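# Clear the carton out of the counter-shelf aisle

## Task

Get the carton completely out of the aisle that runs between the counter and the low shelf, disturbing nothing else if possible. At the end the robot must have released it and backed away. The carton must stay out of the aisle without the robot holding it. The robot must not tip over or finish leaning.

## Robot and tools

Robot: a Hello Robot Stretch 3 with one arm. It has a two-wheeled base (0.33 m long, 0.34 m wide), a lift that slides up and down a mast, and a telescoping arm that reaches out to the robot's right side. A wrist (yaw, pitch, roll) and a gripper are at the end of the arm. The base cannot move sideways, so the gripper is moved forward or back by driving the base. Spinning in place pivots about the wheel-axle midpoint, 0.05 m behind the front edge. With the arm retracted and the wrist folded, the robot sweeps a 0.28 m radius circle. Something in the scene may occasionally nudge loose objects.

Frames: the base frame has its origin on the floor between the drive wheels, with x forward, y left and z up. The odometry frame is the base frame as it was at the start. hand_pose is reported in the base frame at the point where the closed fingertips meet.

execute_actions takes {"actions": [...]}, a list run in order. An empty list just returns the current state and images. If any part of a call is invalid, the whole call is rejected and nothing runs. Each action can hold these keys:
- "robot": one command, a list of up to 8 commands run one after another, or {"stop": true}. Stop brakes everything and clears the queue. A list can include {"pause_s": s} (at most 15 s). Each next command waits until the previous one ends "done". Off_target also lets the queue go on for the base and gripper_m.
- "base": exactly one of {"translate_m": d} or {"rotate_rad": d}. Both are offsets measured from where the base is when that command begins. translate_m is in metres, positive forward, |d| at most 1. rotate_rad is in radians, positive counter-clockwise seen from above, |d| at most 3.2.
- "joints": absolute goals by name. Joints you leave out keep their current goal. Ranges: lift_m 0 to 1.1 m (height). arm_m 0 to 0.52 m (extension). wrist_yaw_rad -1.345 to 4.42: 0 points along the arm, positive turns toward the front, 3.0 folds over the base. wrist_pitch_rad -1.57 to 0.451: 0 is level, negative tips the fingertips down. wrist_roll_rad -2.911 to 2.911. gripper_m -0.089 to 0.179, where larger is wider; the real fingertip gap is 0.007 to 0.025 smaller. head_pan_rad -3.953 to 1.73: 0 is forward, positive is left, -1.57 looks along the arm. head_tilt_rad -1.53 to 0.419: negative looks down.
- "contact_limits": {"arm_m": effort %, 1 to 100}. It makes that arm motion halt once motor effort reaches that level. Lower values are gentler.
- "steps": 1 to 450 control steps at 30 per second. {"steps": n} alone just waits.
- "until": ends the action early once its conditions are met. The common form is {"robot": {"status": "ended"}}, which is true when nothing reads moving and no queue is running. Fields can also be compared, e.g. {"lift_m": [">", 0.3]} or {"base_status": ["!=", "moving"]}. {"any": {"status": "ended"}} fires when the first motion ends.

A new command takes over at once. Joints it names switch to their new goals, and any older queue is discarded. Motion continues while you think, so finish waiting before you reason at length.

Speed: the base is fast (0.30 m/s, 1.9 rad/s) only when the arm is stowed: lift_m under 0.30, arm_m under 0.03 and wrist_yaw_rad over 2.54. Otherwise it is slow.

Gripper: to grasp, command gripper_m smaller than the object's width. To let go, command at least 0.02 more than the value where the fingers made contact. Neither the reading nor a "done" status shows that something is held.

Wrist safety: fold or unfold the wrist only with lift_m between 0.32 and 0.95, wrist_pitch_rad -0.4 and roll near 0. Once folded, the lift may go down to 0.25. If wrist_yaw_rad is below -0.4, keep pitch at -0.5 or lower.

Tipping: pushing against an immovable object with the gripper above about 0.45 m can topple the robot. So can pushing again after a contact_stop, or driving while the gripper holds or pushes something fixed. Snagging furniture while driving is also risky, especially in reverse. If base_tilt shows a lean, undo the last move in small steps and pull the gripper away. If the lean persists, lower lift_m to about 0.2.

Result lines:
- base_status shows progress as travelled vs goal.
- joint_goals and joint_status list each joint. Statuses are moving, done, off_target, contact_stop, time_out, stopped, not_commanded or torque_fault. After contact_stop the joint goes slack until you command it again. torque_fault means a wrist servo is off for about 10 s.
- measured_speeds gives each motor's speed.
- refusals, queue and queue_left describe refused goals and the queue.
- on_its_own appears when the robot has changed a goal itself, when a joint is slack or off, when an effort at rest is abnormal, or when the base tilts 3 degrees or more.
- motor_effort is in % with the peak in brackets; it is noisy and offset.
- base_odometry comes from the wheels, so slipping counts as travel. Heading runs -3.142 to 3.142.
- base_tilt is in degrees.
- lidar_m has 12 distances from the base origin in 30-degree sectors. Sector 1 is ahead and they go counter-clockwise: 4 left, 7 behind, 10 right. They are taken in a plane 0.17 m above the floor.
- wrist_depth_mm and head_depth_mm are 7x7 grids of median depth in mm.

Cameras: head_camera and nav_camera are on the head and are aimed with pan and tilt. wrist_camera is on the gripper. Images come only at the end of each call. Calibration is given in OpenCV form, relative to the base frame.

zoom_image: {"camera": name, "region": [x0, y0, x1, y1]}, in pixels of that camera's latest image, at most 504 by 504. It returns a sharper close-up.

finished_scene: {"scene": current scene number}. It ends the scene for good, after a hold in which commanded motion continues. Before calling it, release the carton, move away, and wait until all motion has ended. Avoid drops, slams, hard hits and very hard pushes.

Each tool is called after "Emit:" as name([rows], argument=value, ...), one row to a line, values as JSON.

## Session

Emit:
execute_actions(actions=[])

Scene clock: 0.00 s.
robot.base_odometry: x=+0.000 y=+0.000 heading=+0.000 (m, m, rad; robot's odometry frame)
robot.turned_by_wheels: +0.000 (rad since the last result)
robot.turned_by_imu: +0.000 (rad since the last result)
robot.base_tilt: forward=+0.9 right=-0.5 (deg)
robot.lidar_m: 1.16 1.54 1.32 1.74 1.72 1.21 0.89 0.81 0.82 1.67 1.30 1.29
robot.head_depth_mm: 2097 2180 2197 2248 2261 2272 2071 / 1962 2018 2024 2066 2068 2100 2038 / 1842 1866 1890 1910 1921 1953 1912 / 1736 1739 1731 1766 1795 1807 950 / 1625 1639 1624 1655 1674 1667 955 / 1530 1537 1530 1552 1580 1380 956 / 1451 1454 1472 1476 1489 1380 960
robot.base_status: not_commanded
robot.joint_positions: lift_m=+0.371 arm_m=+0.001 wrist_yaw_rad=+2.996 wrist_pitch_rad=-0.375 wrist_roll_rad=+0.003 gripper_m=+0.037 head_pan_rad=+0.010 head_tilt_rad=-0.010
robot.joint_goals: lift_m=+0.371 arm_m=+0.001 wrist_yaw_rad=+2.996 wrist_pitch_rad=-0.375 wrist_roll_rad=+0.003 gripper_m=+0.037 head_pan_rad=+0.010 head_tilt_rad=-0.010
robot.joint_status: lift_m=not_commanded arm_m=not_commanded wrist_yaw_rad=not_commanded wrist_pitch_rad=not_commanded wrist_roll_rad=not_commanded gripper_m=not_commanded head_pan_rad=not_commanded head_tilt_rad=not_commanded
robot.measured_speeds: translate_m=+0.000 rotate_rad=+0.000 lift_m=+0.000 arm_m=+0.000 wrist_yaw_rad=+0.000 wrist_pitch_rad=+0.000 wrist_roll_rad=+0.000 head_pan_rad=+0.000 head_tilt_rad=+0.000
robot: refusals=0 queue=idle queue_left=0
robot.motor_effort: left_wheel=+0 right_wheel=+0 lift_m=+27 arm_m=+0 wrist_yaw_rad=+0 wrist_pitch_rad=+6 wrist_roll_rad=+0 gripper_m=+0 head_pan_rad=+0 head_tilt_rad=+2 (%)
robot.hand_pose: x=+0.0120 y=+0.0808 z=+0.3936 quat_wxyz=(+0.183, +0.703, +0.081, +0.682) (m; robot's base frame)
robot.wrist_depth_mm: - - - - - - - / - - - - - - - / - - - - - - - / 899 - 916 969 953 970 - / 714 717 - 761 788 772 818 / 615 616 - 632 664 675 658 / 538 540 550 557 561 569 573
pictures: head_camera (sideways: a quarter turn clockwise sets it upright), nav_camera (sideways: a quarter turn counterclockwise sets it upright), wrist_camera
Images, in order (width x height): head_camera 896x504, nav_camera 672x504, wrist_camera 644x364.

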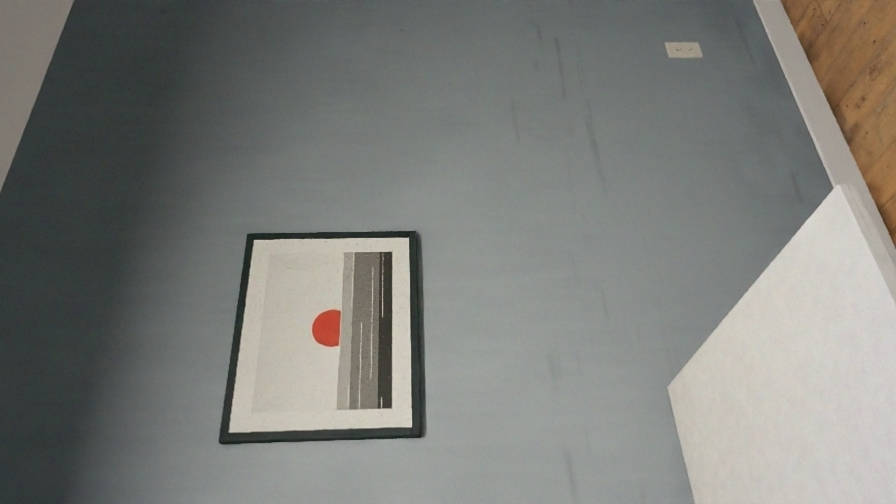

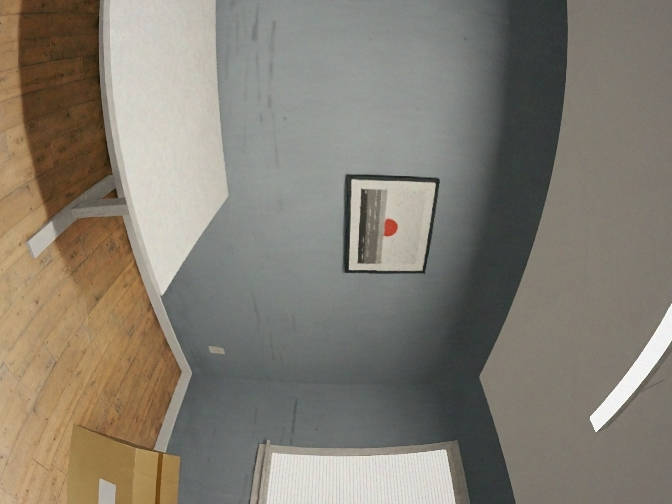

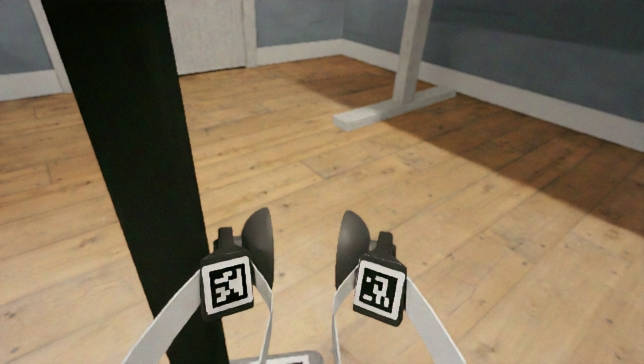

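Carton front-right. Look around.

Emit:
execute_actions([
  {"robot":{"joints":{"head_pan_rad":-1.1,"head_tilt_rad":-0.7}},"steps":100,"until":{"robot":{"status":"ended"}}},
])

Emit:
execute_actions([
  {"robot":{"joints":{"head_pan_rad":-2.6,"head_tilt_rad":-0.7}},"steps":100,"until":{"robot":{"status":"ended"}}},
])

Scene clock: 13.80 s.
robot.base_odometry: x=+0.000 y=+0.000 heading=+0.000 (m, m, rad; robot's odometry frame)
robot.turned_by_wheels: +0.000 (rad since the last result)
robot.turned_by_imu: +0.001 (rad since the last result)
robot.base_tilt: forward=+0.9 right=-0.5 (deg)
robot.lidar_m: 1.16 1.54 1.33 1.74 1.71 1.21 0.89 0.81 0.82 1.67 1.29 1.29
robot.head_depth_mm: 1845 2075 2306 1950 1597 1356 1180 / 1815 2075 2295 1938 1593 1358 1176 / 1814 2047 2290 1933 1594 1357 1177 / 1794 2019 2289 1939 1584 1346 1176 / 1777 2003 2189 1773 1594 1348 1173 / 1758 1990 1644 1666 1594 1347 1179 / 1745 1977 1643 1569 1585 1347 1170
robot.base_status: not_commanded
robot.joint_positions: lift_m=+0.371 arm_m=+0.001 wrist_yaw_rad=+2.996 wrist_pitch_rad=-0.375 wrist_roll_rad=+0.003 gripper_m=+0.037 head_pan_rad=-1.093 head_tilt_rad=-0.691
robot.joint_goals: lift_m=+0.371 arm_m=+0.001 wrist_yaw_rad=+2.996 wrist_pitch_rad=-0.375 wrist_roll_rad=+0.003 gripper_m=+0.037 head_pan_rad=-1.100 head_tilt_rad=-0.700
robot.joint_status: lift_m=not_commanded arm_m=not_commanded wrist_yaw_rad=not_commanded wrist_pitch_rad=not_commanded wrist_roll_rad=not_commanded gripper_m=not_commanded head_pan_rad=done head_tilt_rad=done
robot.measured_speeds: translate_m=+0.000 rotate_rad=+0.000 lift_m=+0.000 arm_m=+0.000 wrist_yaw_rad=+0.000 wrist_pitch_rad=+0.000 wrist_roll_rad=+0.000 head_pan_rad=+0.000 head_tilt_rad=+0.000
robot: refusals=0 queue=done queue_left=0
robot.motor_effort: left_wheel=+0(0) right_wheel=+0(1) lift_m=+26(26) arm_m=+0(0) wrist_yaw_rad=+0(0) wrist_pitch_rad=+6(6) wrist_roll_rad=+0(0) gripper_m=+0(0) head_pan_rad=-3(52) head_tilt_rad=-6(48) (%)
robot.hand_pose: x=+0.0120 y=+0.0808 z=+0.3936 quat_wxyz=(+0.183, +0.703, +0.081, +0.682) (m; robot's base frame)
robot.wrist_depth_mm: - - - - - - - / - - - - - - - / - - - - - - - / 869 - 925 940 975 981 - / 717 710 - 740 784 805 827 / 613 618 - 636 672 663 670 / 531 538 542 556 544 564 570
pictures: head_camera (sideways: a quarter turn clockwise sets it upright), nav_camera (sideways: a quarter turn counterclockwise sets it upright), wrist_camera
camera_calibration (this result's frames):
head_camera: T_world_to_cam=[[-0.284758, 0.614636, -0.735619, 0.980018], [0.911095, 0.412111, -0.00835182, 0.00648501], [0.298023, -0.672597, -0.677344, 0.835712], [0, 0, 0, 1]] pos_world=[0.0240979, -0.0429287, 1.28704]
nav_camera: T_world_to_cam=[[0.308439, -0.567196, 0.763645, -0.958021], [-0.902051, -0.429221, 0.0455388, 0.00335029], [0.301943, -0.702893, -0.644028, 0.794911], [0, 0, 0, 1]] pos_world=[0.0584958, 0.0167889, 1.24338]
wrist_camera: T_world_to_cam=[[0.98569, -0.15676, 0.0619867, -0.0316215], [-0.0316504, -0.533283, -0.845345, 0.410831], [0.165573, 0.831286, -0.530613, 0.309521], [0, 0, 0, 1]] pos_world=[-0.00707634, -0.0431682, 0.513489]
Images, in order (width x height): head_camera 896x504, nav_camera 672x504, wrist_camera 644x364.

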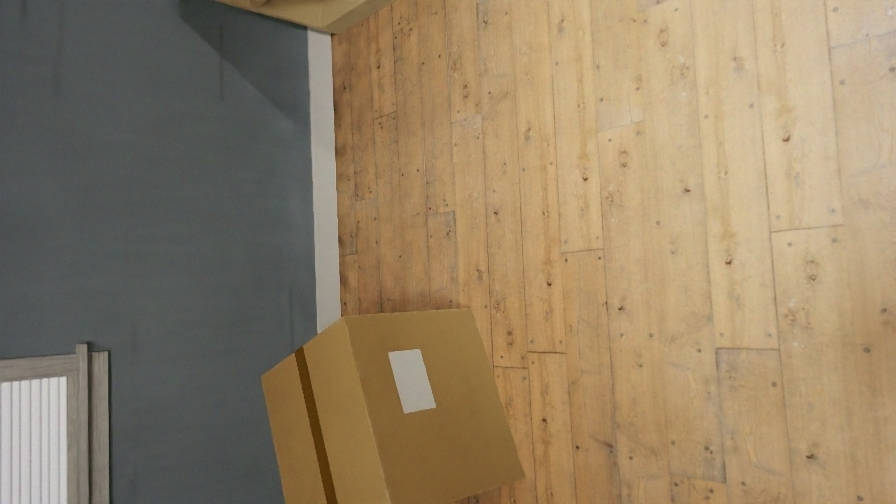

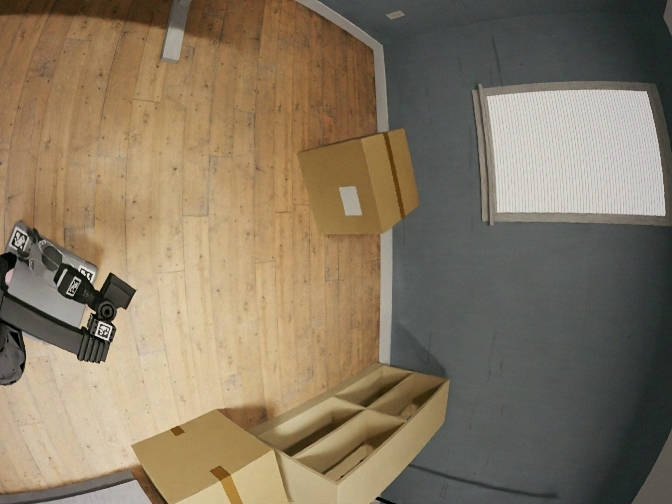

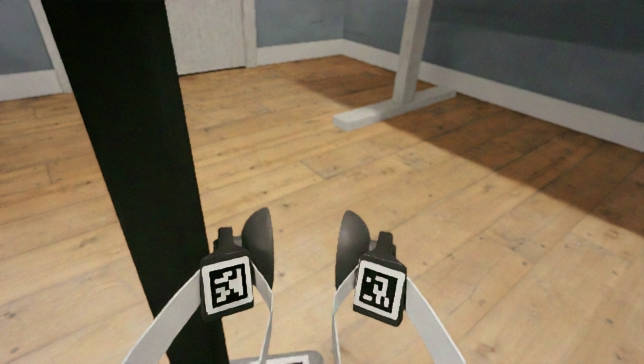

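Scene clock: 15.07 s.
robot.base_odometry: x=+0.000 y=+0.000 heading=+0.000 (m, m, rad; robot's odometry frame)
robot.turned_by_wheels: +0.000 (rad since the last result)
robot.turned_by_imu: +0.000 (rad since the last result)
robot.base_tilt: forward=+0.9 right=-0.5 (deg)
robot.lidar_m: 1.17 1.53 1.33 1.74 1.72 1.20 0.89 0.81 0.82 1.67 1.30 1.29
robot.head_depth_mm: 2836 995 958 1131 1369 1354 1182 / 2806 993 959 1129 1367 1351 1180 / 2813 988 952 1122 1359 1355 1178 / 2815 987 953 1120 1358 1349 1172 / 2845 1040 972 1207 1480 1349 1175 / 2843 3088 2459 1294 1231 1350 1177 / 2861 3105 2444 1285 1206 1345 1172
robot.base_status: not_commanded
robot.joint_positions: lift_m=+0.371 arm_m=+0.001 wrist_yaw_rad=+2.996 wrist_pitch_rad=-0.375 wrist_roll_rad=+0.003 gripper_m=+0.037 head_pan_rad=-2.593 head_tilt_rad=-0.691
robot.joint_goals: lift_m=+0.371 arm_m=+0.001 wrist_yaw_rad=+2.996 wrist_pitch_rad=-0.375 wrist_roll_rad=+0.003 gripper_m=+0.037 head_pan_rad=-2.600 head_tilt_rad=-0.700
robot.joint_status: lift_m=not_commanded arm_m=not_commanded wrist_yaw_rad=not_commanded wrist_pitch_rad=not_commanded wrist_roll_rad=not_commanded gripper_m=not_commanded head_pan_rad=done head_tilt_rad=done
robot.measured_speeds: translate_m=+0.000 rotate_rad=+0.000 lift_m=+0.000 arm_m=+0.000 wrist_yaw_rad=+0.000 wrist_pitch_rad=+0.000 wrist_roll_rad=+0.000 head_pan_rad=+0.000 head_tilt_rad=+0.000
robot: refusals=0 queue=done queue_left=0
robot.motor_effort: left_wheel=+0(0) right_wheel=-1(0) lift_m=+26(26) arm_m=+0(0) wrist_yaw_rad=+1(0) wrist_pitch_rad=+6(6) wrist_roll_rad=+0(0) gripper_m=+1(1) head_pan_rad=-4(54) head_tilt_rad=-6(5) (%)
robot.hand_pose: x=+0.0120 y=+0.0808 z=+0.3936 quat_wxyz=(+0.183, +0.703, +0.081, +0.682) (m; robot's base frame)
robot.wrist_depth_mm: - - - - - - - / - - - - - - - / - - - - - - - / 879 - 914 939 963 995 - / 714 725 - 759 801 783 823 / 609 612 - 634 654 672 661 / 537 533 552 554 558 561 587
pictures: head_camera (sideways: a quarter turn clockwise sets it upright), nav_camera (sideways: a quarter turn counterclockwise sets it upright), wrist_camera
camera_calibration (this result's frames):
head_camera: T_world_to_cam=[[0.593211, 0.327682, -0.73534, 0.974299], [0.475531, -0.879659, -0.00837372, 0.00917047], [-0.649593, -0.34471, -0.677646, 0.841886], [0, 0, 0, 1]] pos_world=[-0.0354428, -0.0209863, 1.28702]
nav_camera: T_world_to_cam=[[-0.544225, -0.347953, 0.763379, -0.952474], [-0.491971, 0.869419, 0.0455527, 0.000830675], [-0.679547, -0.35077, -0.644342, 0.801306], [0, 0, 0, 1]] pos_world=[0.0265738, -0.0510643, 1.24338]
wrist_camera: T_world_to_cam=[[0.98569, -0.15676, 0.0619866, -0.0316214], [-0.0316504, -0.533283, -0.845345, 0.410831], [0.165573, 0.831286, -0.530613, 0.309521], [0, 0, 0, 1]] pos_world=[-0.00707633, -0.0431682, 0.513489]
Images, in order (width x height): head_camera 896x504, nav_camera 672x504, wrist_camera 644x364.

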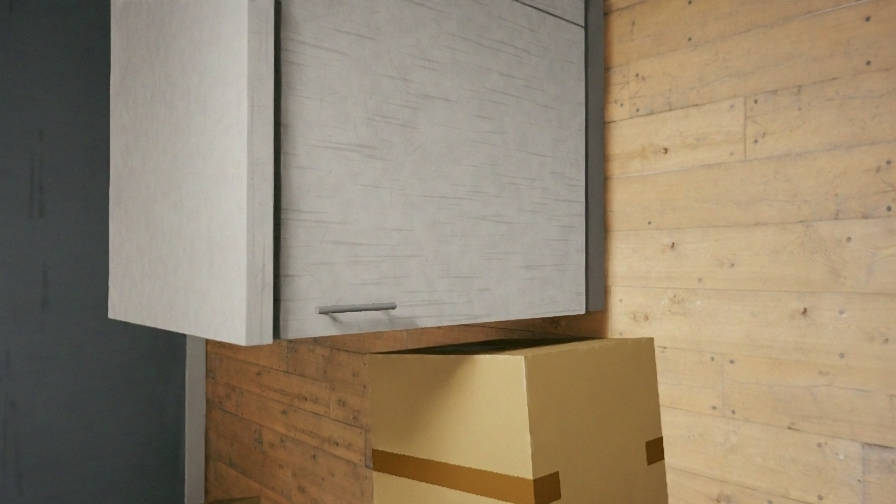

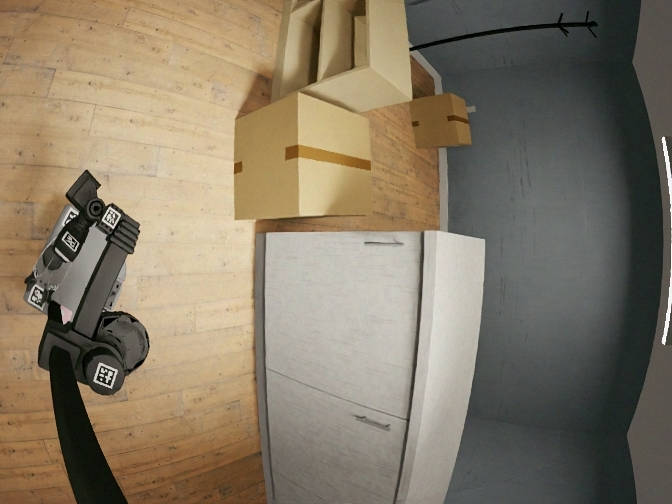

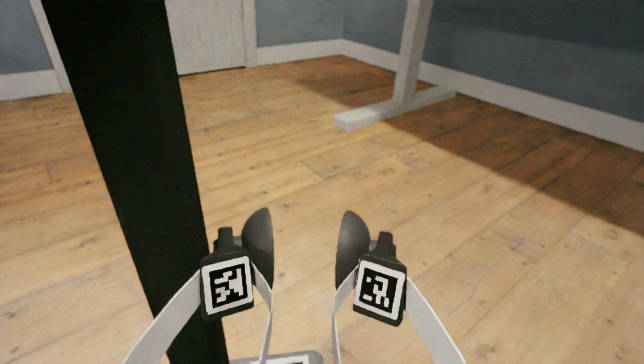

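Emit:
execute_actions([
  {"robot":[{"joints":{"lift_m":0.27,"head_pan_rad":0,"head_tilt_rad":-0.8},"base":{"rotate_rad":-1.075}},{"base":{"translate_m":0.44}},{"base":{"rotate_rad":-1.575}}],"steps":450,"until":{"robot":{"status":"ended"}}},
])

Scene clock: 36.73 s.
robot.base_odometry: x=+0.209 y=-0.387 heading=-2.650 (m, m, rad; robot's odometry frame)
robot.turned_by_wheels: -2.650 (rad since the last result)
robot.turned_by_imu: -2.596 (rad since the last result)
robot.base_tilt: forward=+0.9 right=-0.5 (deg)
robot.lidar_m: 0.76 1.00 1.33 0.89 0.89 1.61 1.10 1.59 1.63 2.12 1.23 0.82
robot.head_depth_mm: 1075 890 1033 1263 1488 1290 1149 / 1194 1141 1173 1293 1485 1294 1140 / 2941 2698 1528 1194 1394 1291 1145 / 2929 2687 1411 1196 1391 1286 1137 / 2921 2691 1413 1166 1346 1291 1139 / 2868 2673 2045 1221 1421 1283 1138 / 2696 2545 1290 1479 1470 1278 1134
robot.base_status: done (rotate_rad -1.5749 of -1.5750)
robot.joint_positions: lift_m=+0.270 arm_m=+0.001 wrist_yaw_rad=+2.996 wrist_pitch_rad=-0.376 wrist_roll_rad=+0.003 gripper_m=+0.037 head_pan_rad=-0.007 head_tilt_rad=-0.791
robot.joint_goals: lift_m=+0.270 arm_m=+0.001 wrist_yaw_rad=+2.996 wrist_pitch_rad=-0.376 wrist_roll_rad=+0.003 gripper_m=+0.037 head_pan_rad=+0.000 head_tilt_rad=-0.800
robot.joint_status: lift_m=done arm_m=not_commanded wrist_yaw_rad=not_commanded wrist_pitch_rad=not_commanded wrist_roll_rad=not_commanded gripper_m=not_commanded head_pan_rad=done head_tilt_rad=done
robot.measured_speeds: translate_m=+0.000 rotate_rad=+0.000 lift_m=+0.000 arm_m=+0.000 wrist_yaw_rad=+0.000 wrist_pitch_rad=+0.000 wrist_roll_rad=+0.000 head_pan_rad=+0.000 head_tilt_rad=+0.000
robot: refusals=0 queue=done queue_left=0
robot.motor_effort: left_wheel=+2(11) right_wheel=-3(8) lift_m=+18(29) arm_m=+0(0) wrist_yaw_rad=+1(0) wrist_pitch_rad=+6(6) wrist_roll_rad=+0(0) gripper_m=+0(0) head_pan_rad=+3(54) head_tilt_rad=-5(20) (%)
robot.hand_pose: x=+0.0120 y=+0.0807 z=+0.2925 quat_wxyz=(+0.183, +0.703, +0.081, +0.682) (m; robot's base frame)
robot.wrist_depth_mm: 706 - 859 - - - - / 756 - 934 - - - - / 816 - 929 972 - - 975 / 719 - 720 746 778 787 803 / 577 566 - 618 618 637 649 / 490 498 - 529 528 545 527 / - - - 442 442 459 459
pictures: head_camera (sideways: a quarter turn clockwise sets it upright), nav_camera (sideways: a quarter turn counterclockwise sets it upright), wrist_camera
camera_calibration (this result's frames):
head_camera: T_world_to_cam=[[-0.746677, 0.0350481, -0.664263, 0.889846], [0.0589795, 0.998166, -0.0136314, 0.0185549], [0.662567, -0.0493562, -0.747375, 0.924568], [0, 0, 0, 1]] pos_world=[0.0507451, -0.00407519, 1.28234]
nav_camera: T_world_to_cam=[[0.718703, 0.007995, 0.695271, -0.871413], [-0.0360054, -0.998164, 0.0486969, -0.00603798], [0.694384, -0.0600321, -0.717096, 0.887555], [0, 0, 0, 1]] pos_world=[0.00976651, 0.0542218, 1.24262]
wrist_camera: T_world_to_cam=[[0.9857, -0.156691, 0.0620008, -0.0253708], [-0.031792, -0.534247, -0.84473, 0.325187], [0.165485, 0.830679, -0.531588, 0.25635], [0, 0, 0, 1]] pos_world=[-0.00707565, -0.0431893, 0.412541]
Images, in order (width x height): head_camera 896x504, nav_camera 672x504, wrist_camera 644x364.

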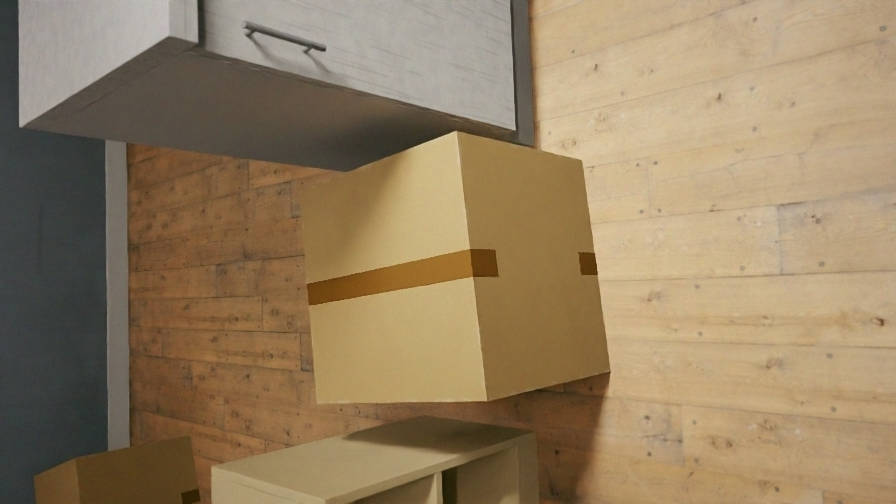

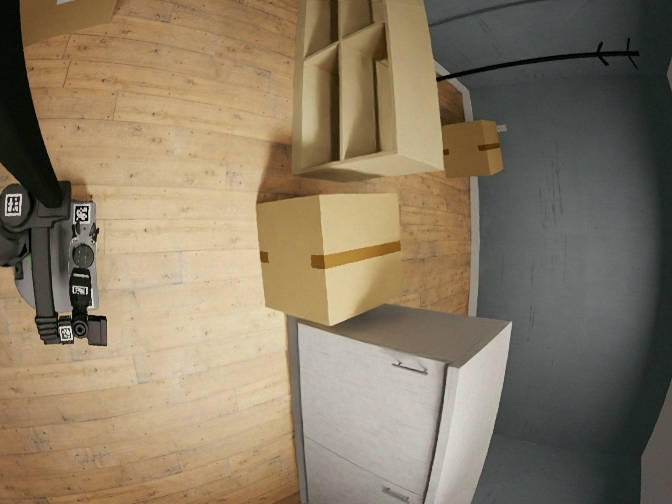

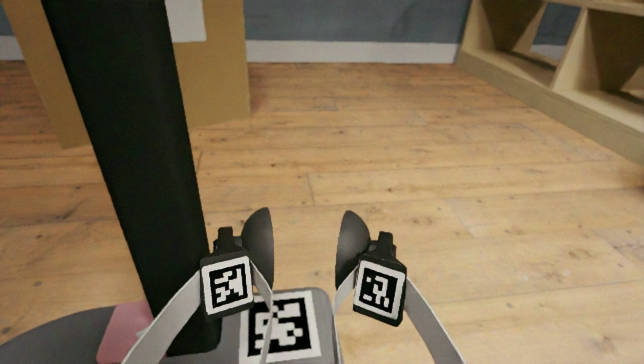

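Emit:
execute_actions([
  {"robot":[{"base":{"rotate_rad":-0.04}},{"base":{"translate_m":0.62}},{"joints":{"lift_m":0.31,"head_tilt_rad":-1.1}},{"base":{"translate_m":0.4}}],"steps":450,"until":{"robot":{"status":"ended"}}},
])

Scene clock: 58.37 s.
robot.base_odometry: x=-0.708 y=-0.832 heading=-2.689 (m, m, rad; robot's odometry frame)
robot.turned_by_wheels: -0.040 (rad since the last result)
robot.turned_by_imu: +0.099 (rad since the last result)
robot.base_tilt: forward=+0.9 right=-0.5 (deg)
robot.lidar_m: - - 0.15 0.19 1.26 1.35 1.83 2.15 2.15 0.19 0.15 -
robot.head_depth_mm: 1976 1751 921 897 874 1051 1117 / 1963 1743 1568 1112 879 808 1118 / 1956 1730 1555 943 862 808 - / 1940 1724 1552 942 864 798 - / 1934 1717 1543 938 859 797 - / 1923 1702 1545 934 859 791 1122 / 1874 1703 1538 1140 1109 1159 1109
robot.base_status: off_target (translate_m +0.3996 of +0.4000)
robot.joint_positions: lift_m=+0.310 arm_m=+0.001 wrist_yaw_rad=+3.002 wrist_pitch_rad=-0.378 wrist_roll_rad=+0.003 gripper_m=+0.037 head_pan_rad=-0.006 head_tilt_rad=-1.089
robot.joint_goals: lift_m=+0.310 arm_m=+0.001 wrist_yaw_rad=+3.002 wrist_pitch_rad=-0.378 wrist_roll_rad=+0.003 gripper_m=+0.037 head_pan_rad=+0.000 head_tilt_rad=-1.100
robot.joint_status: lift_m=done arm_m=not_commanded wrist_yaw_rad=not_commanded wrist_pitch_rad=not_commanded wrist_roll_rad=not_commanded gripper_m=not_commanded head_pan_rad=done head_tilt_rad=done
robot.measured_speeds: translate_m=+0.000 rotate_rad=+0.000 lift_m=+0.000 arm_m=+0.000 wrist_yaw_rad=+0.000 wrist_pitch_rad=+0.000 wrist_roll_rad=+0.000 head_pan_rad=+0.000 head_tilt_rad=+0.000
robot: refusals=0 queue=done queue_left=0
robot.on_its_own: left_wheel is at rest, and its effort (+51) is outside its rest range (-18 to +18); right_wheel is at rest, and its effort (+36) is outside its rest range (-18 to +18)
robot.motor_effort: left_wheel=+51(68) right_wheel=+36(45) lift_m=+34(33) arm_m=+0(0) wrist_yaw_rad=-5(5) wrist_pitch_rad=+7(7) wrist_roll_rad=+0(0) gripper_m=+2(3) head_pan_rad=+3(4) head_tilt_rad=-7(35) (%)
robot.hand_pose: x=+0.0107 y=+0.0807 z=+0.3315 quat_wxyz=(+0.181, +0.703, +0.084, +0.683) (m; robot's base frame)
robot.wrist_depth_mm: - - - - 168 179 196 / - - - - 125 93 98 / 995 - - 957 128 79 65 / 751 - 783 746 130 79 57 / 635 642 - 654 131 80 57 / 541 546 - 550 118 81 57 / 462 491 - 259 150 81 58
pictures: head_camera (sideways: a quarter turn clockwise sets it upright), nav_camera (sideways: a quarter turn counterclockwise sets it upright), wrist_camera
camera_calibration (this result's frames):
head_camera: T_world_to_cam=[[-0.908673, 0.0354034, -0.416005, 0.56742], [0.0518573, 0.998253, -0.0283163, 0.0377083], [0.414276, -0.0473032, -0.908921, 1.13608], [0, 0, 0, 1]] pos_world=[0.0429949, -0.00399109, 1.26972]
nav_camera: T_world_to_cam=[[0.891, 0.00755388, 0.45394, -0.558055], [-0.0196097, -0.998288, 0.0551023, -0.0144569], [0.45358, -0.0579977, -0.889327, 1.11294], [0, 0, 0, 1]] pos_world=[-0.00786143, 0.0543311, 1.24388]
wrist_camera: T_world_to_cam=[[0.986627, -0.150738, 0.0620122, -0.026919], [-0.0287382, -0.535368, -0.84413, 0.357982], [0.160442, 0.831059, -0.53254, 0.277593], [0, 0, 0, 1]] pos_world=[-0.00769076, -0.0431022, 0.451682]
Images, in order (width x height): head_camera 896x504, nav_camera 672x504, wrist_camera 644x364.

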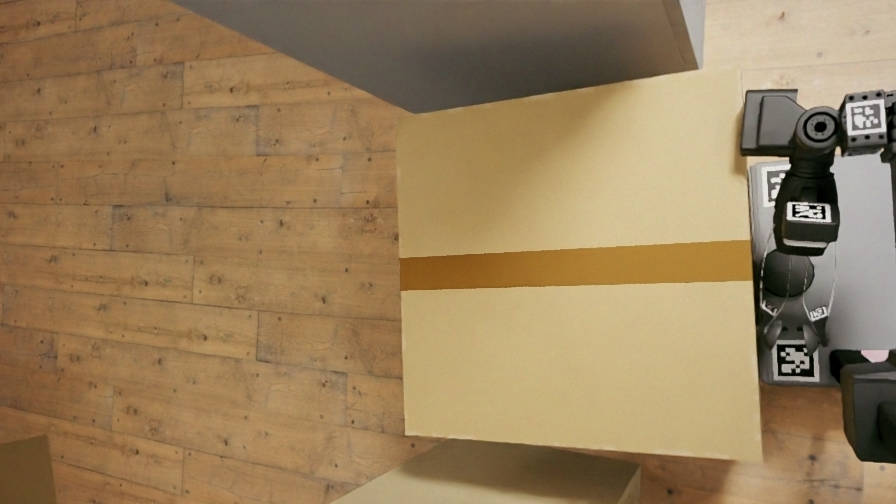

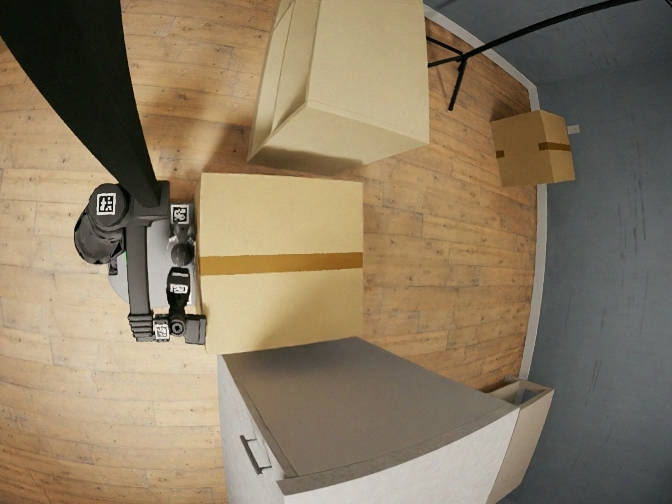

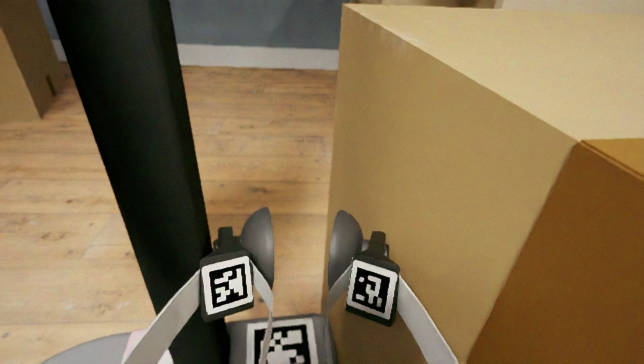

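Emit:
execute_actions([
  {"robot":[{"base":{"translate_m":-0.04}},{"joints":{"lift_m":0.55}},{"base":{"translate_m":0.2}}],"steps":450,"until":{"robot":{"status":"ended"}}},
])

Scene clock: 73.80 s.
robot.base_odometry: x=-0.851 y=-0.902 heading=-2.689 (m, m, rad; robot's odometry frame)
robot.turned_by_wheels: +0.000 (rad since the last result)
robot.turned_by_imu: -0.011 (rad since the last result)
robot.base_tilt: forward=+0.9 right=-0.5 (deg)
robot.lidar_m: - - 0.15 0.19 1.26 1.34 1.84 2.18 2.15 0.19 0.15 -
robot.head_depth_mm: 1974 1738 910 890 872 916 1114 / 1953 1736 1555 1100 875 809 1096 / 1944 1741 1561 944 864 805 - / 1932 1720 1547 939 863 800 - / 1937 1712 1540 936 860 798 - / 1929 1709 1538 933 858 800 1114 / 1864 1702 1537 1154 1106 1157 1107
robot.base_status: off_target (translate_m +0.1996 of +0.2000)
robot.joint_positions: lift_m=+0.550 arm_m=+0.001 wrist_yaw_rad=+2.997 wrist_pitch_rad=-0.378 wrist_roll_rad=+0.003 gripper_m=+0.037 head_pan_rad=-0.006 head_tilt_rad=-1.090
robot.joint_goals: lift_m=+0.550 arm_m=+0.001 wrist_yaw_rad=+2.997 wrist_pitch_rad=-0.378 wrist_roll_rad=+0.003 gripper_m=+0.037 head_pan_rad=+0.000 head_tilt_rad=-1.100
robot.joint_status: lift_m=done arm_m=not_commanded wrist_yaw_rad=not_commanded wrist_pitch_rad=not_commanded wrist_roll_rad=not_commanded gripper_m=not_commanded head_pan_rad=done head_tilt_rad=done
robot.measured_speeds: translate_m=+0.000 rotate_rad=+0.000 lift_m=+0.000 arm_m=+0.000 wrist_yaw_rad=+0.000 wrist_pitch_rad=+0.000 wrist_roll_rad=+0.000 head_pan_rad=+0.000 head_tilt_rad=+0.000
robot: refusals=0 queue=done queue_left=0
robot.on_its_own: left_wheel is at rest, and its effort (+51) is outside its rest range (-18 to +18); right_wheel is at rest, and its effort (+37) is outside its rest range (-18 to +18)
robot.motor_effort: left_wheel=+51(61) right_wheel=+37(48) lift_m=+33(35) arm_m=+0(0) wrist_yaw_rad=+0(4) wrist_pitch_rad=+7(7) wrist_roll_rad=+0(0) gripper_m=+0(2) head_pan_rad=+5(1) head_tilt_rad=-6(7) (%)
robot.hand_pose: x=+0.0117 y=+0.0805 z=+0.5714 quat_wxyz=(+0.183, +0.703, +0.082, +0.682) (m; robot's base frame)
robot.wrist_depth_mm: - - - - 765 557 609 / - - - - - 423 434 / - - - - 855 457 471 / - - - - 650 507 520 / 974 978 - - 578 548 557 / 835 838 - 830 346 343 347 / 719 733 754 403 287 296 301
pictures: head_camera (sideways: a quarter turn clockwise sets it upright), nav_camera (sideways: a quarter turn counterclockwise sets it upright), wrist_camera
camera_calibration (this result's frames):
head_camera: T_world_to_cam=[[-0.909335, 0.0353577, -0.41456, 0.565542], [0.0517577, 0.998256, -0.0283891, 0.0378037], [0.412833, -0.0472719, -0.909579, 1.13694], [0, 0, 0, 1]] pos_world=[0.042944, -0.00398877, 1.26966]
nav_camera: T_world_to_cam=[[0.89172, 0.00759825, 0.452524, -0.556214], [-0.0194675, -0.99829, 0.0551238, -0.0144856], [0.452169, -0.0579645, -0.890047, 1.11388], [0, 0, 0, 1]] pos_world=[-0.00795656, 0.0543309, 1.2439]
wrist_camera: T_world_to_cam=[[0.985908, -0.155364, 0.0620197, -0.0425025], [-0.031317, -0.535603, -0.843889, 0.560358], [0.164328, 0.830055, -0.532921, 0.405627], [0, 0, 0, 1]] pos_world=[-0.00720357, -0.0431665, 0.691683]
Images, in order (width x height): head_camera 896x504, nav_camera 672x504, wrist_camera 644x364.

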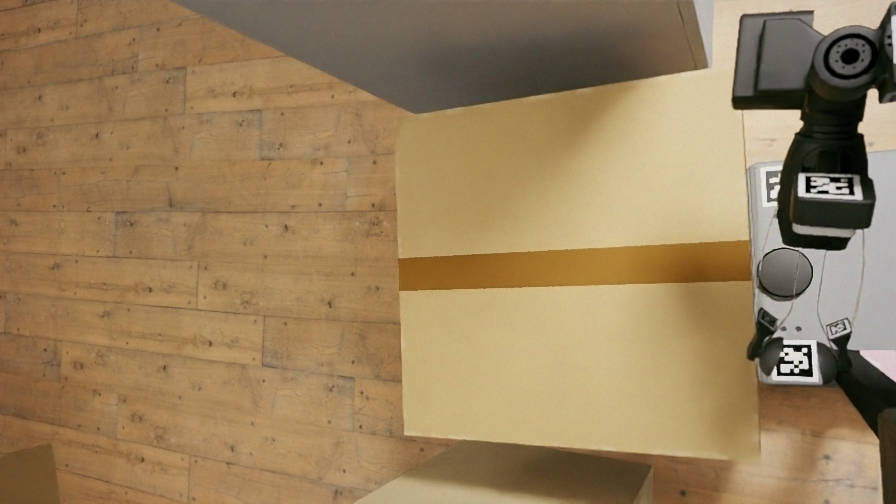

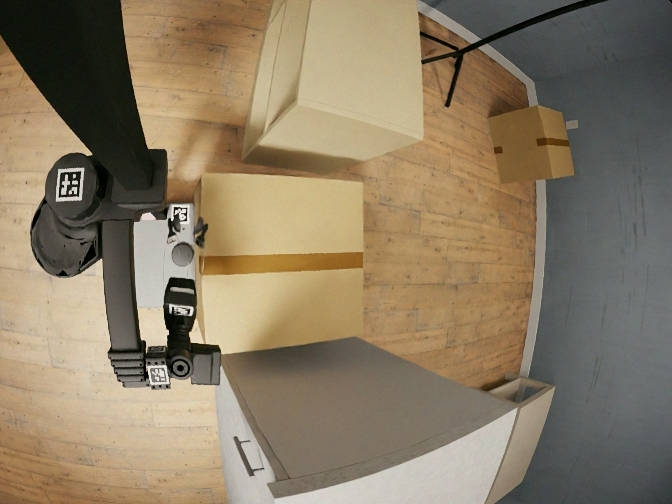

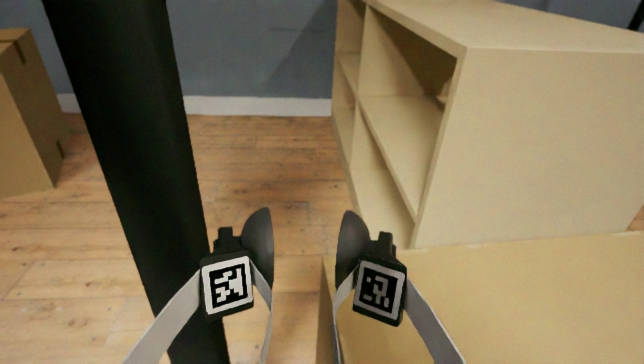

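Emit:
execute_actions([
  {"robot":[{"base":{"translate_m":-0.25},"joints":{"lift_m":0.25,"head_pan_rad":-1.57}},{"base":{"rotate_rad":1.45}},{"base":{"translate_m":0.08}},{"joints":{"arm_m":0.3},"contact_limits":{"arm_m":100}}],"steps":450,"until":{"robot":{"status":"ended"}}},
])

Scene clock: 92.07 s.
robot.base_odometry: x=-0.600 y=-0.869 heading=-1.239 (m, m, rad; robot's odometry frame)
robot.turned_by_wheels: +1.450 (rad since the last result)
robot.turned_by_imu: +1.750 (rad since the last result)
robot.base_tilt: forward=+1.0 right=-0.5 (deg)
robot.lidar_m: 1.06 1.01 2.03 1.59 2.39 2.21 0.71 0.43 0.42 0.44 0.98 0.97
robot.head_depth_mm: 1965 1738 1045 948 1271 1207 1143 / 1956 1728 1039 949 1171 1215 - / 1952 1720 1039 970 1250 - - / 1930 1717 1034 982 1281 - - / 1912 929 1034 1265 1288 1189 1110 / 1917 881 833 1311 1287 1188 1103 / 1868 881 1070 1343 1285 1183 1099
robot.base_status: done (translate_m +0.0800 of +0.0800)
robot.joint_positions: lift_m=+0.250 arm_m=+0.298 wrist_yaw_rad=+3.008 wrist_pitch_rad=-0.368 wrist_roll_rad=+0.003 gripper_m=+0.037 head_pan_rad=-1.568 head_tilt_rad=-1.092
robot.joint_goals: lift_m=+0.250 arm_m=+0.300 wrist_yaw_rad=+3.008 wrist_pitch_rad=-0.368 wrist_roll_rad=+0.003 gripper_m=+0.037 head_pan_rad=-1.570 head_tilt_rad=-1.100
robot.joint_status: lift_m=done arm_m=done wrist_yaw_rad=not_commanded wrist_pitch_rad=not_commanded wrist_roll_rad=not_commanded gripper_m=not_commanded head_pan_rad=done head_tilt_rad=done
robot.measured_speeds: translate_m=+0.000 rotate_rad=-0.002 lift_m=+0.000 arm_m=+0.000 wrist_yaw_rad=+0.000 wrist_pitch_rad=+0.000 wrist_roll_rad=+0.000 head_pan_rad=+0.000 head_tilt_rad=+0.000
robot: refusals=0 queue=done queue_left=0
robot.motor_effort: left_wheel=+9(51) right_wheel=-16(68) lift_m=+25(34) arm_m=+20(53) wrist_yaw_rad=-8(95) wrist_pitch_rad=+3(7) wrist_roll_rad=+0(0) gripper_m=+0(0) head_pan_rad=-2(51) head_tilt_rad=-5(6) (%)
robot.contact_limits: arm_m 56 (drawing in: default 25, maximum 41; extending or still: default 35, maximum 56)
robot.hand_pose: x=+0.0095 y=-0.2149 z=+0.2741 quat_wxyz=(+0.176, +0.703, +0.082, +0.684) (m; robot's base frame)
robot.wrist_depth_mm: - - - - - - - / - - - - - - - / 877 967 - 959 999 - 979 / 687 - - 742 752 771 806 / 578 - - - 594 617 629 / - - - - 507 512 521 / - - - 426 425 434 443
pictures: head_camera (sideways: a quarter turn clockwise sets it upright), nav_camera (sideways: a quarter turn counterclockwise sets it upright), wrist_camera
camera_calibration (this result's frames):
head_camera: T_world_to_cam=[[0.0269869, 0.910286, -0.4131, 0.557929], [0.99869, -0.0425245, -0.0284625, 0.0321229], [-0.0434759, -0.411791, -0.910241, 1.14058], [0, 0, 0, 1]] pos_world=[0.00245027, -0.0368273, 1.2696]
nav_camera: T_world_to_cam=[[0.0158054, -0.892337, 0.451093, -0.549007], [-0.998426, 0.0101925, 0.0551454, -0.00854193], [-0.053806, -0.451255, -0.890772, 1.11791], [0, 0, 0, 1]] pos_world=[0.060299, 0.0146489, 1.24392]
wrist_camera: T_world_to_cam=[[0.987374, -0.145813, 0.0618963, -0.065741], [-0.0246172, -0.52724, -0.84936, 0.154411], [0.156482, 0.837112, -0.524173, 0.491985], [0, 0, 0, 1]] pos_world=[-0.00827468, -0.34002, 0.393105]
Images, in order (width x height): head_camera 896x504, nav_camera 672x504, wrist_camera 644x364.

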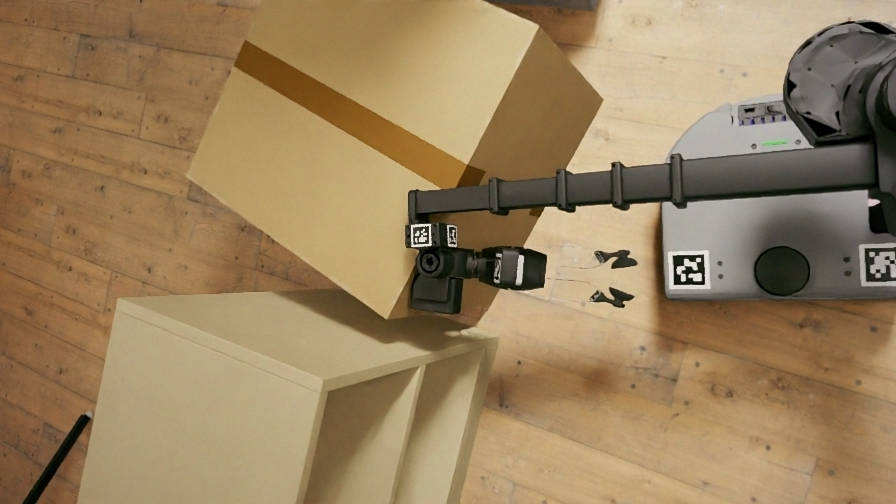

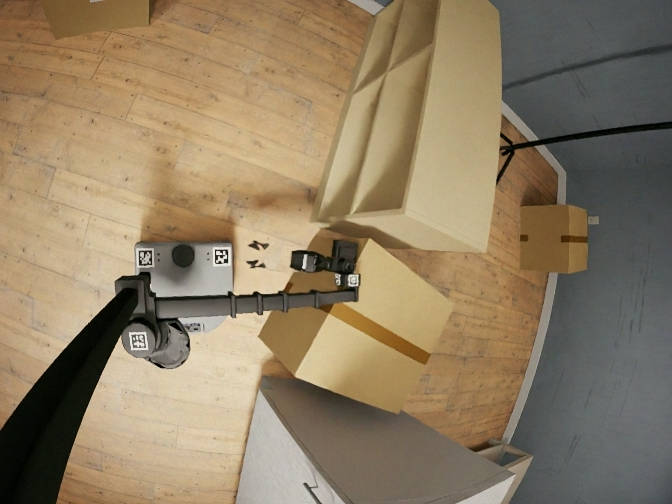

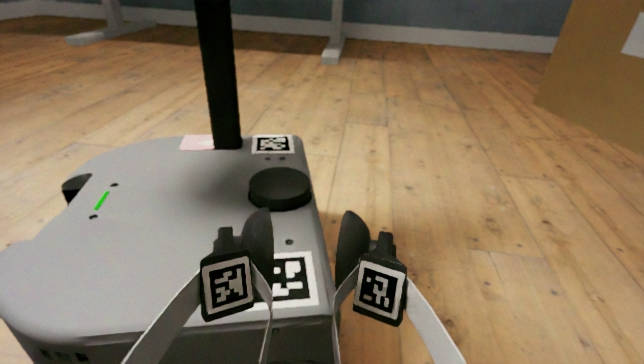

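Emit:
execute_actions([
  {"robot":[{"joints":{"arm_m":0.0}},{"base":{"rotate_rad":-0.9}},{"base":{"translate_m":-0.24}},{"base":{"rotate_rad":0.57},"joints":{"lift_m":0.4,"wrist_pitch_rad":-0.4}},{"joints":{"wrist_yaw_rad":0,"gripper_m":0}},{"joints":{"lift_m":0.2,"wrist_pitch_rad":0}}],"steps":450,"until":{"robot":{"status":"ended"}}},
])

Scene clock: 125.57 s.
robot.base_odometry: x=-0.471 y=-0.666 heading=-1.570 (m, m, rad; robot's odometry frame)
robot.turned_by_wheels: -0.331 (rad since the last result)
robot.turned_by_imu: -0.322 (rad since the last result)
robot.base_tilt: forward=+0.9 right=-0.5 (deg)
robot.lidar_m: 1.72 1.12 1.20 1.46 1.80 2.11 2.02 0.75 0.55 0.51 0.56 1.21
robot.head_depth_mm: 557 637 837 1220 1305 1207 1127 / 668 702 842 1191 1297 1216 - / 1011 1080 1160 1366 1294 - - / 1949 1146 1066 1369 1307 - - / 1927 1140 1027 1171 1285 1191 1107 / 1913 1139 1024 1231 1287 1185 1102 / 1922 1135 1024 1305 1286 1183 1103
robot.base_status: done (rotate_rad +0.5699 of +0.5700)
robot.joint_positions: lift_m=+0.200 arm_m=+0.002 wrist_yaw_rad=+0.003 wrist_pitch_rad=-0.025 wrist_roll_rad=+0.003 gripper_m=+0.000 head_pan_rad=-1.568 head_tilt_rad=-1.092
robot.joint_goals: lift_m=+0.200 arm_m=+0.000 wrist_yaw_rad=+0.000 wrist_pitch_rad=+0.000 wrist_roll_rad=+0.003 gripper_m=+0.000 head_pan_rad=-1.570 head_tilt_rad=-1.100
robot.joint_status: lift_m=done arm_m=done wrist_yaw_rad=done wrist_pitch_rad=done wrist_roll_rad=not_commanded gripper_m=done head_pan_rad=done head_tilt_rad=done
robot.measured_speeds: translate_m=+0.000 rotate_rad=+0.000 lift_m=+0.000 arm_m=+0.000 wrist_yaw_rad=+0.000 wrist_pitch_rad=+0.000 wrist_roll_rad=+0.000 head_pan_rad=+0.000 head_tilt_rad=+0.000
robot: refusals=0 queue=done queue_left=0
robot.motor_effort: left_wheel=-2(8) right_wheel=+2(20) lift_m=+18(30) arm_m=-3(21) wrist_yaw_rad=-1(9) wrist_pitch_rad=+9(9) wrist_roll_rad=+0(0) gripper_m=-2(79) head_pan_rad=+0(2) head_tilt_rad=-5(5) (%)
robot.hand_pose: x=-0.0208 y=-0.4021 z=+0.3086 quat_wxyz=(+0.706, +0.010, -0.708, -0.008) (m; robot's base frame)
robot.wrist_depth_mm: - - - - 525 291 258 / 294 282 261 285 522 290 271 / 306 289 272 303 514 288 282 / 319 301 283 326 507 290 288 / 331 310 294 509 501 299 300 / 345 324 307 - 447 309 312 / 360 340 312 402 440 316 324
pictures: head_camera (sideways: a quarter turn clockwise sets it upright), nav_camera (sideways: a quarter turn counterclockwise sets it upright), wrist_camera
camera_calibration (this result's frames):
head_camera: T_world_to_cam=[[0.026985, 0.910286, -0.4131, 0.557929], [0.99869, -0.0425224, -0.0284625, 0.0321229], [-0.043475, -0.411791, -0.910241, 1.14058], [0, 0, 0, 1]] pos_world=[0.00245035, -0.0368273, 1.2696]
nav_camera: T_world_to_cam=[[0.0158073, -0.892337, 0.451093, -0.549007], [-0.998426, 0.0101904, 0.0551454, -0.00854193], [-0.0538051, -0.451254, -0.890772, 1.11791], [0, 0, 0, 1]] pos_world=[0.0602989, 0.0146491, 1.24392]
wrist_camera: T_world_to_cam=[[-0.998091, 0.0297832, 0.0541116, -0.0334828], [-0.0466853, 0.209855, -0.976617, 0.419412], [-0.0404424, -0.977279, -0.208064, -0.159772], [0, 0, 0, 1]] pos_world=[-0.0203001, -0.24316, 0.378174]
Images, in order (width x height): head_camera 896x504, nav_camera 672x504, wrist_camera 644x364.

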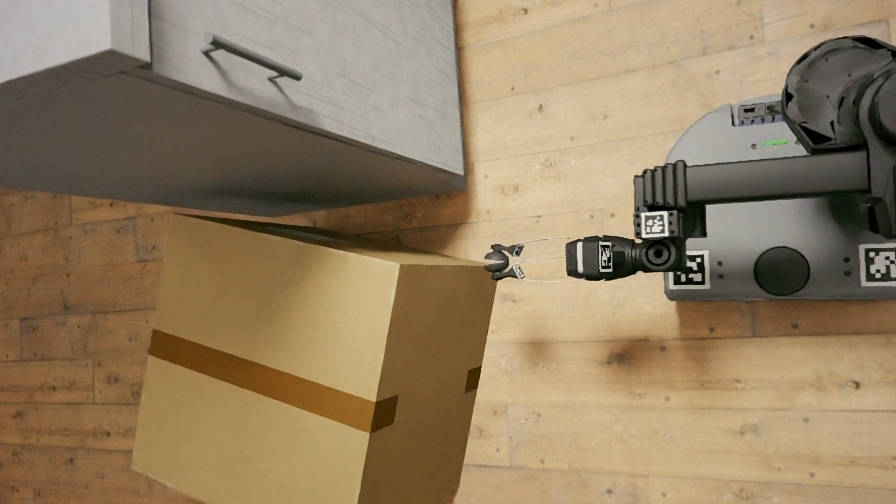

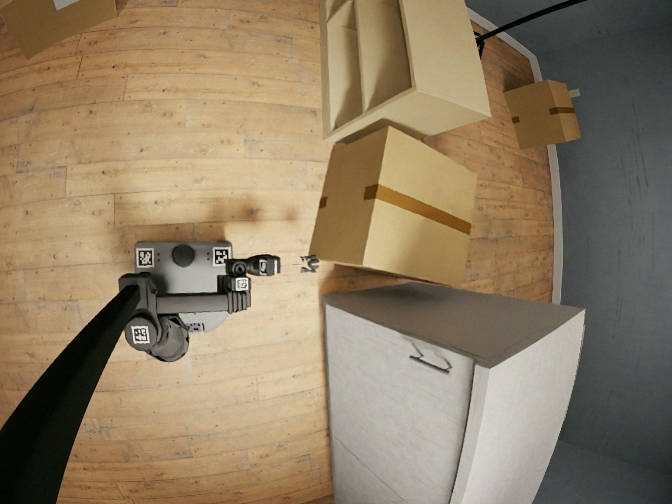

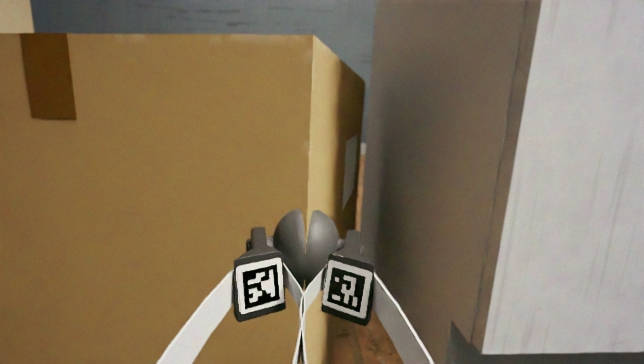

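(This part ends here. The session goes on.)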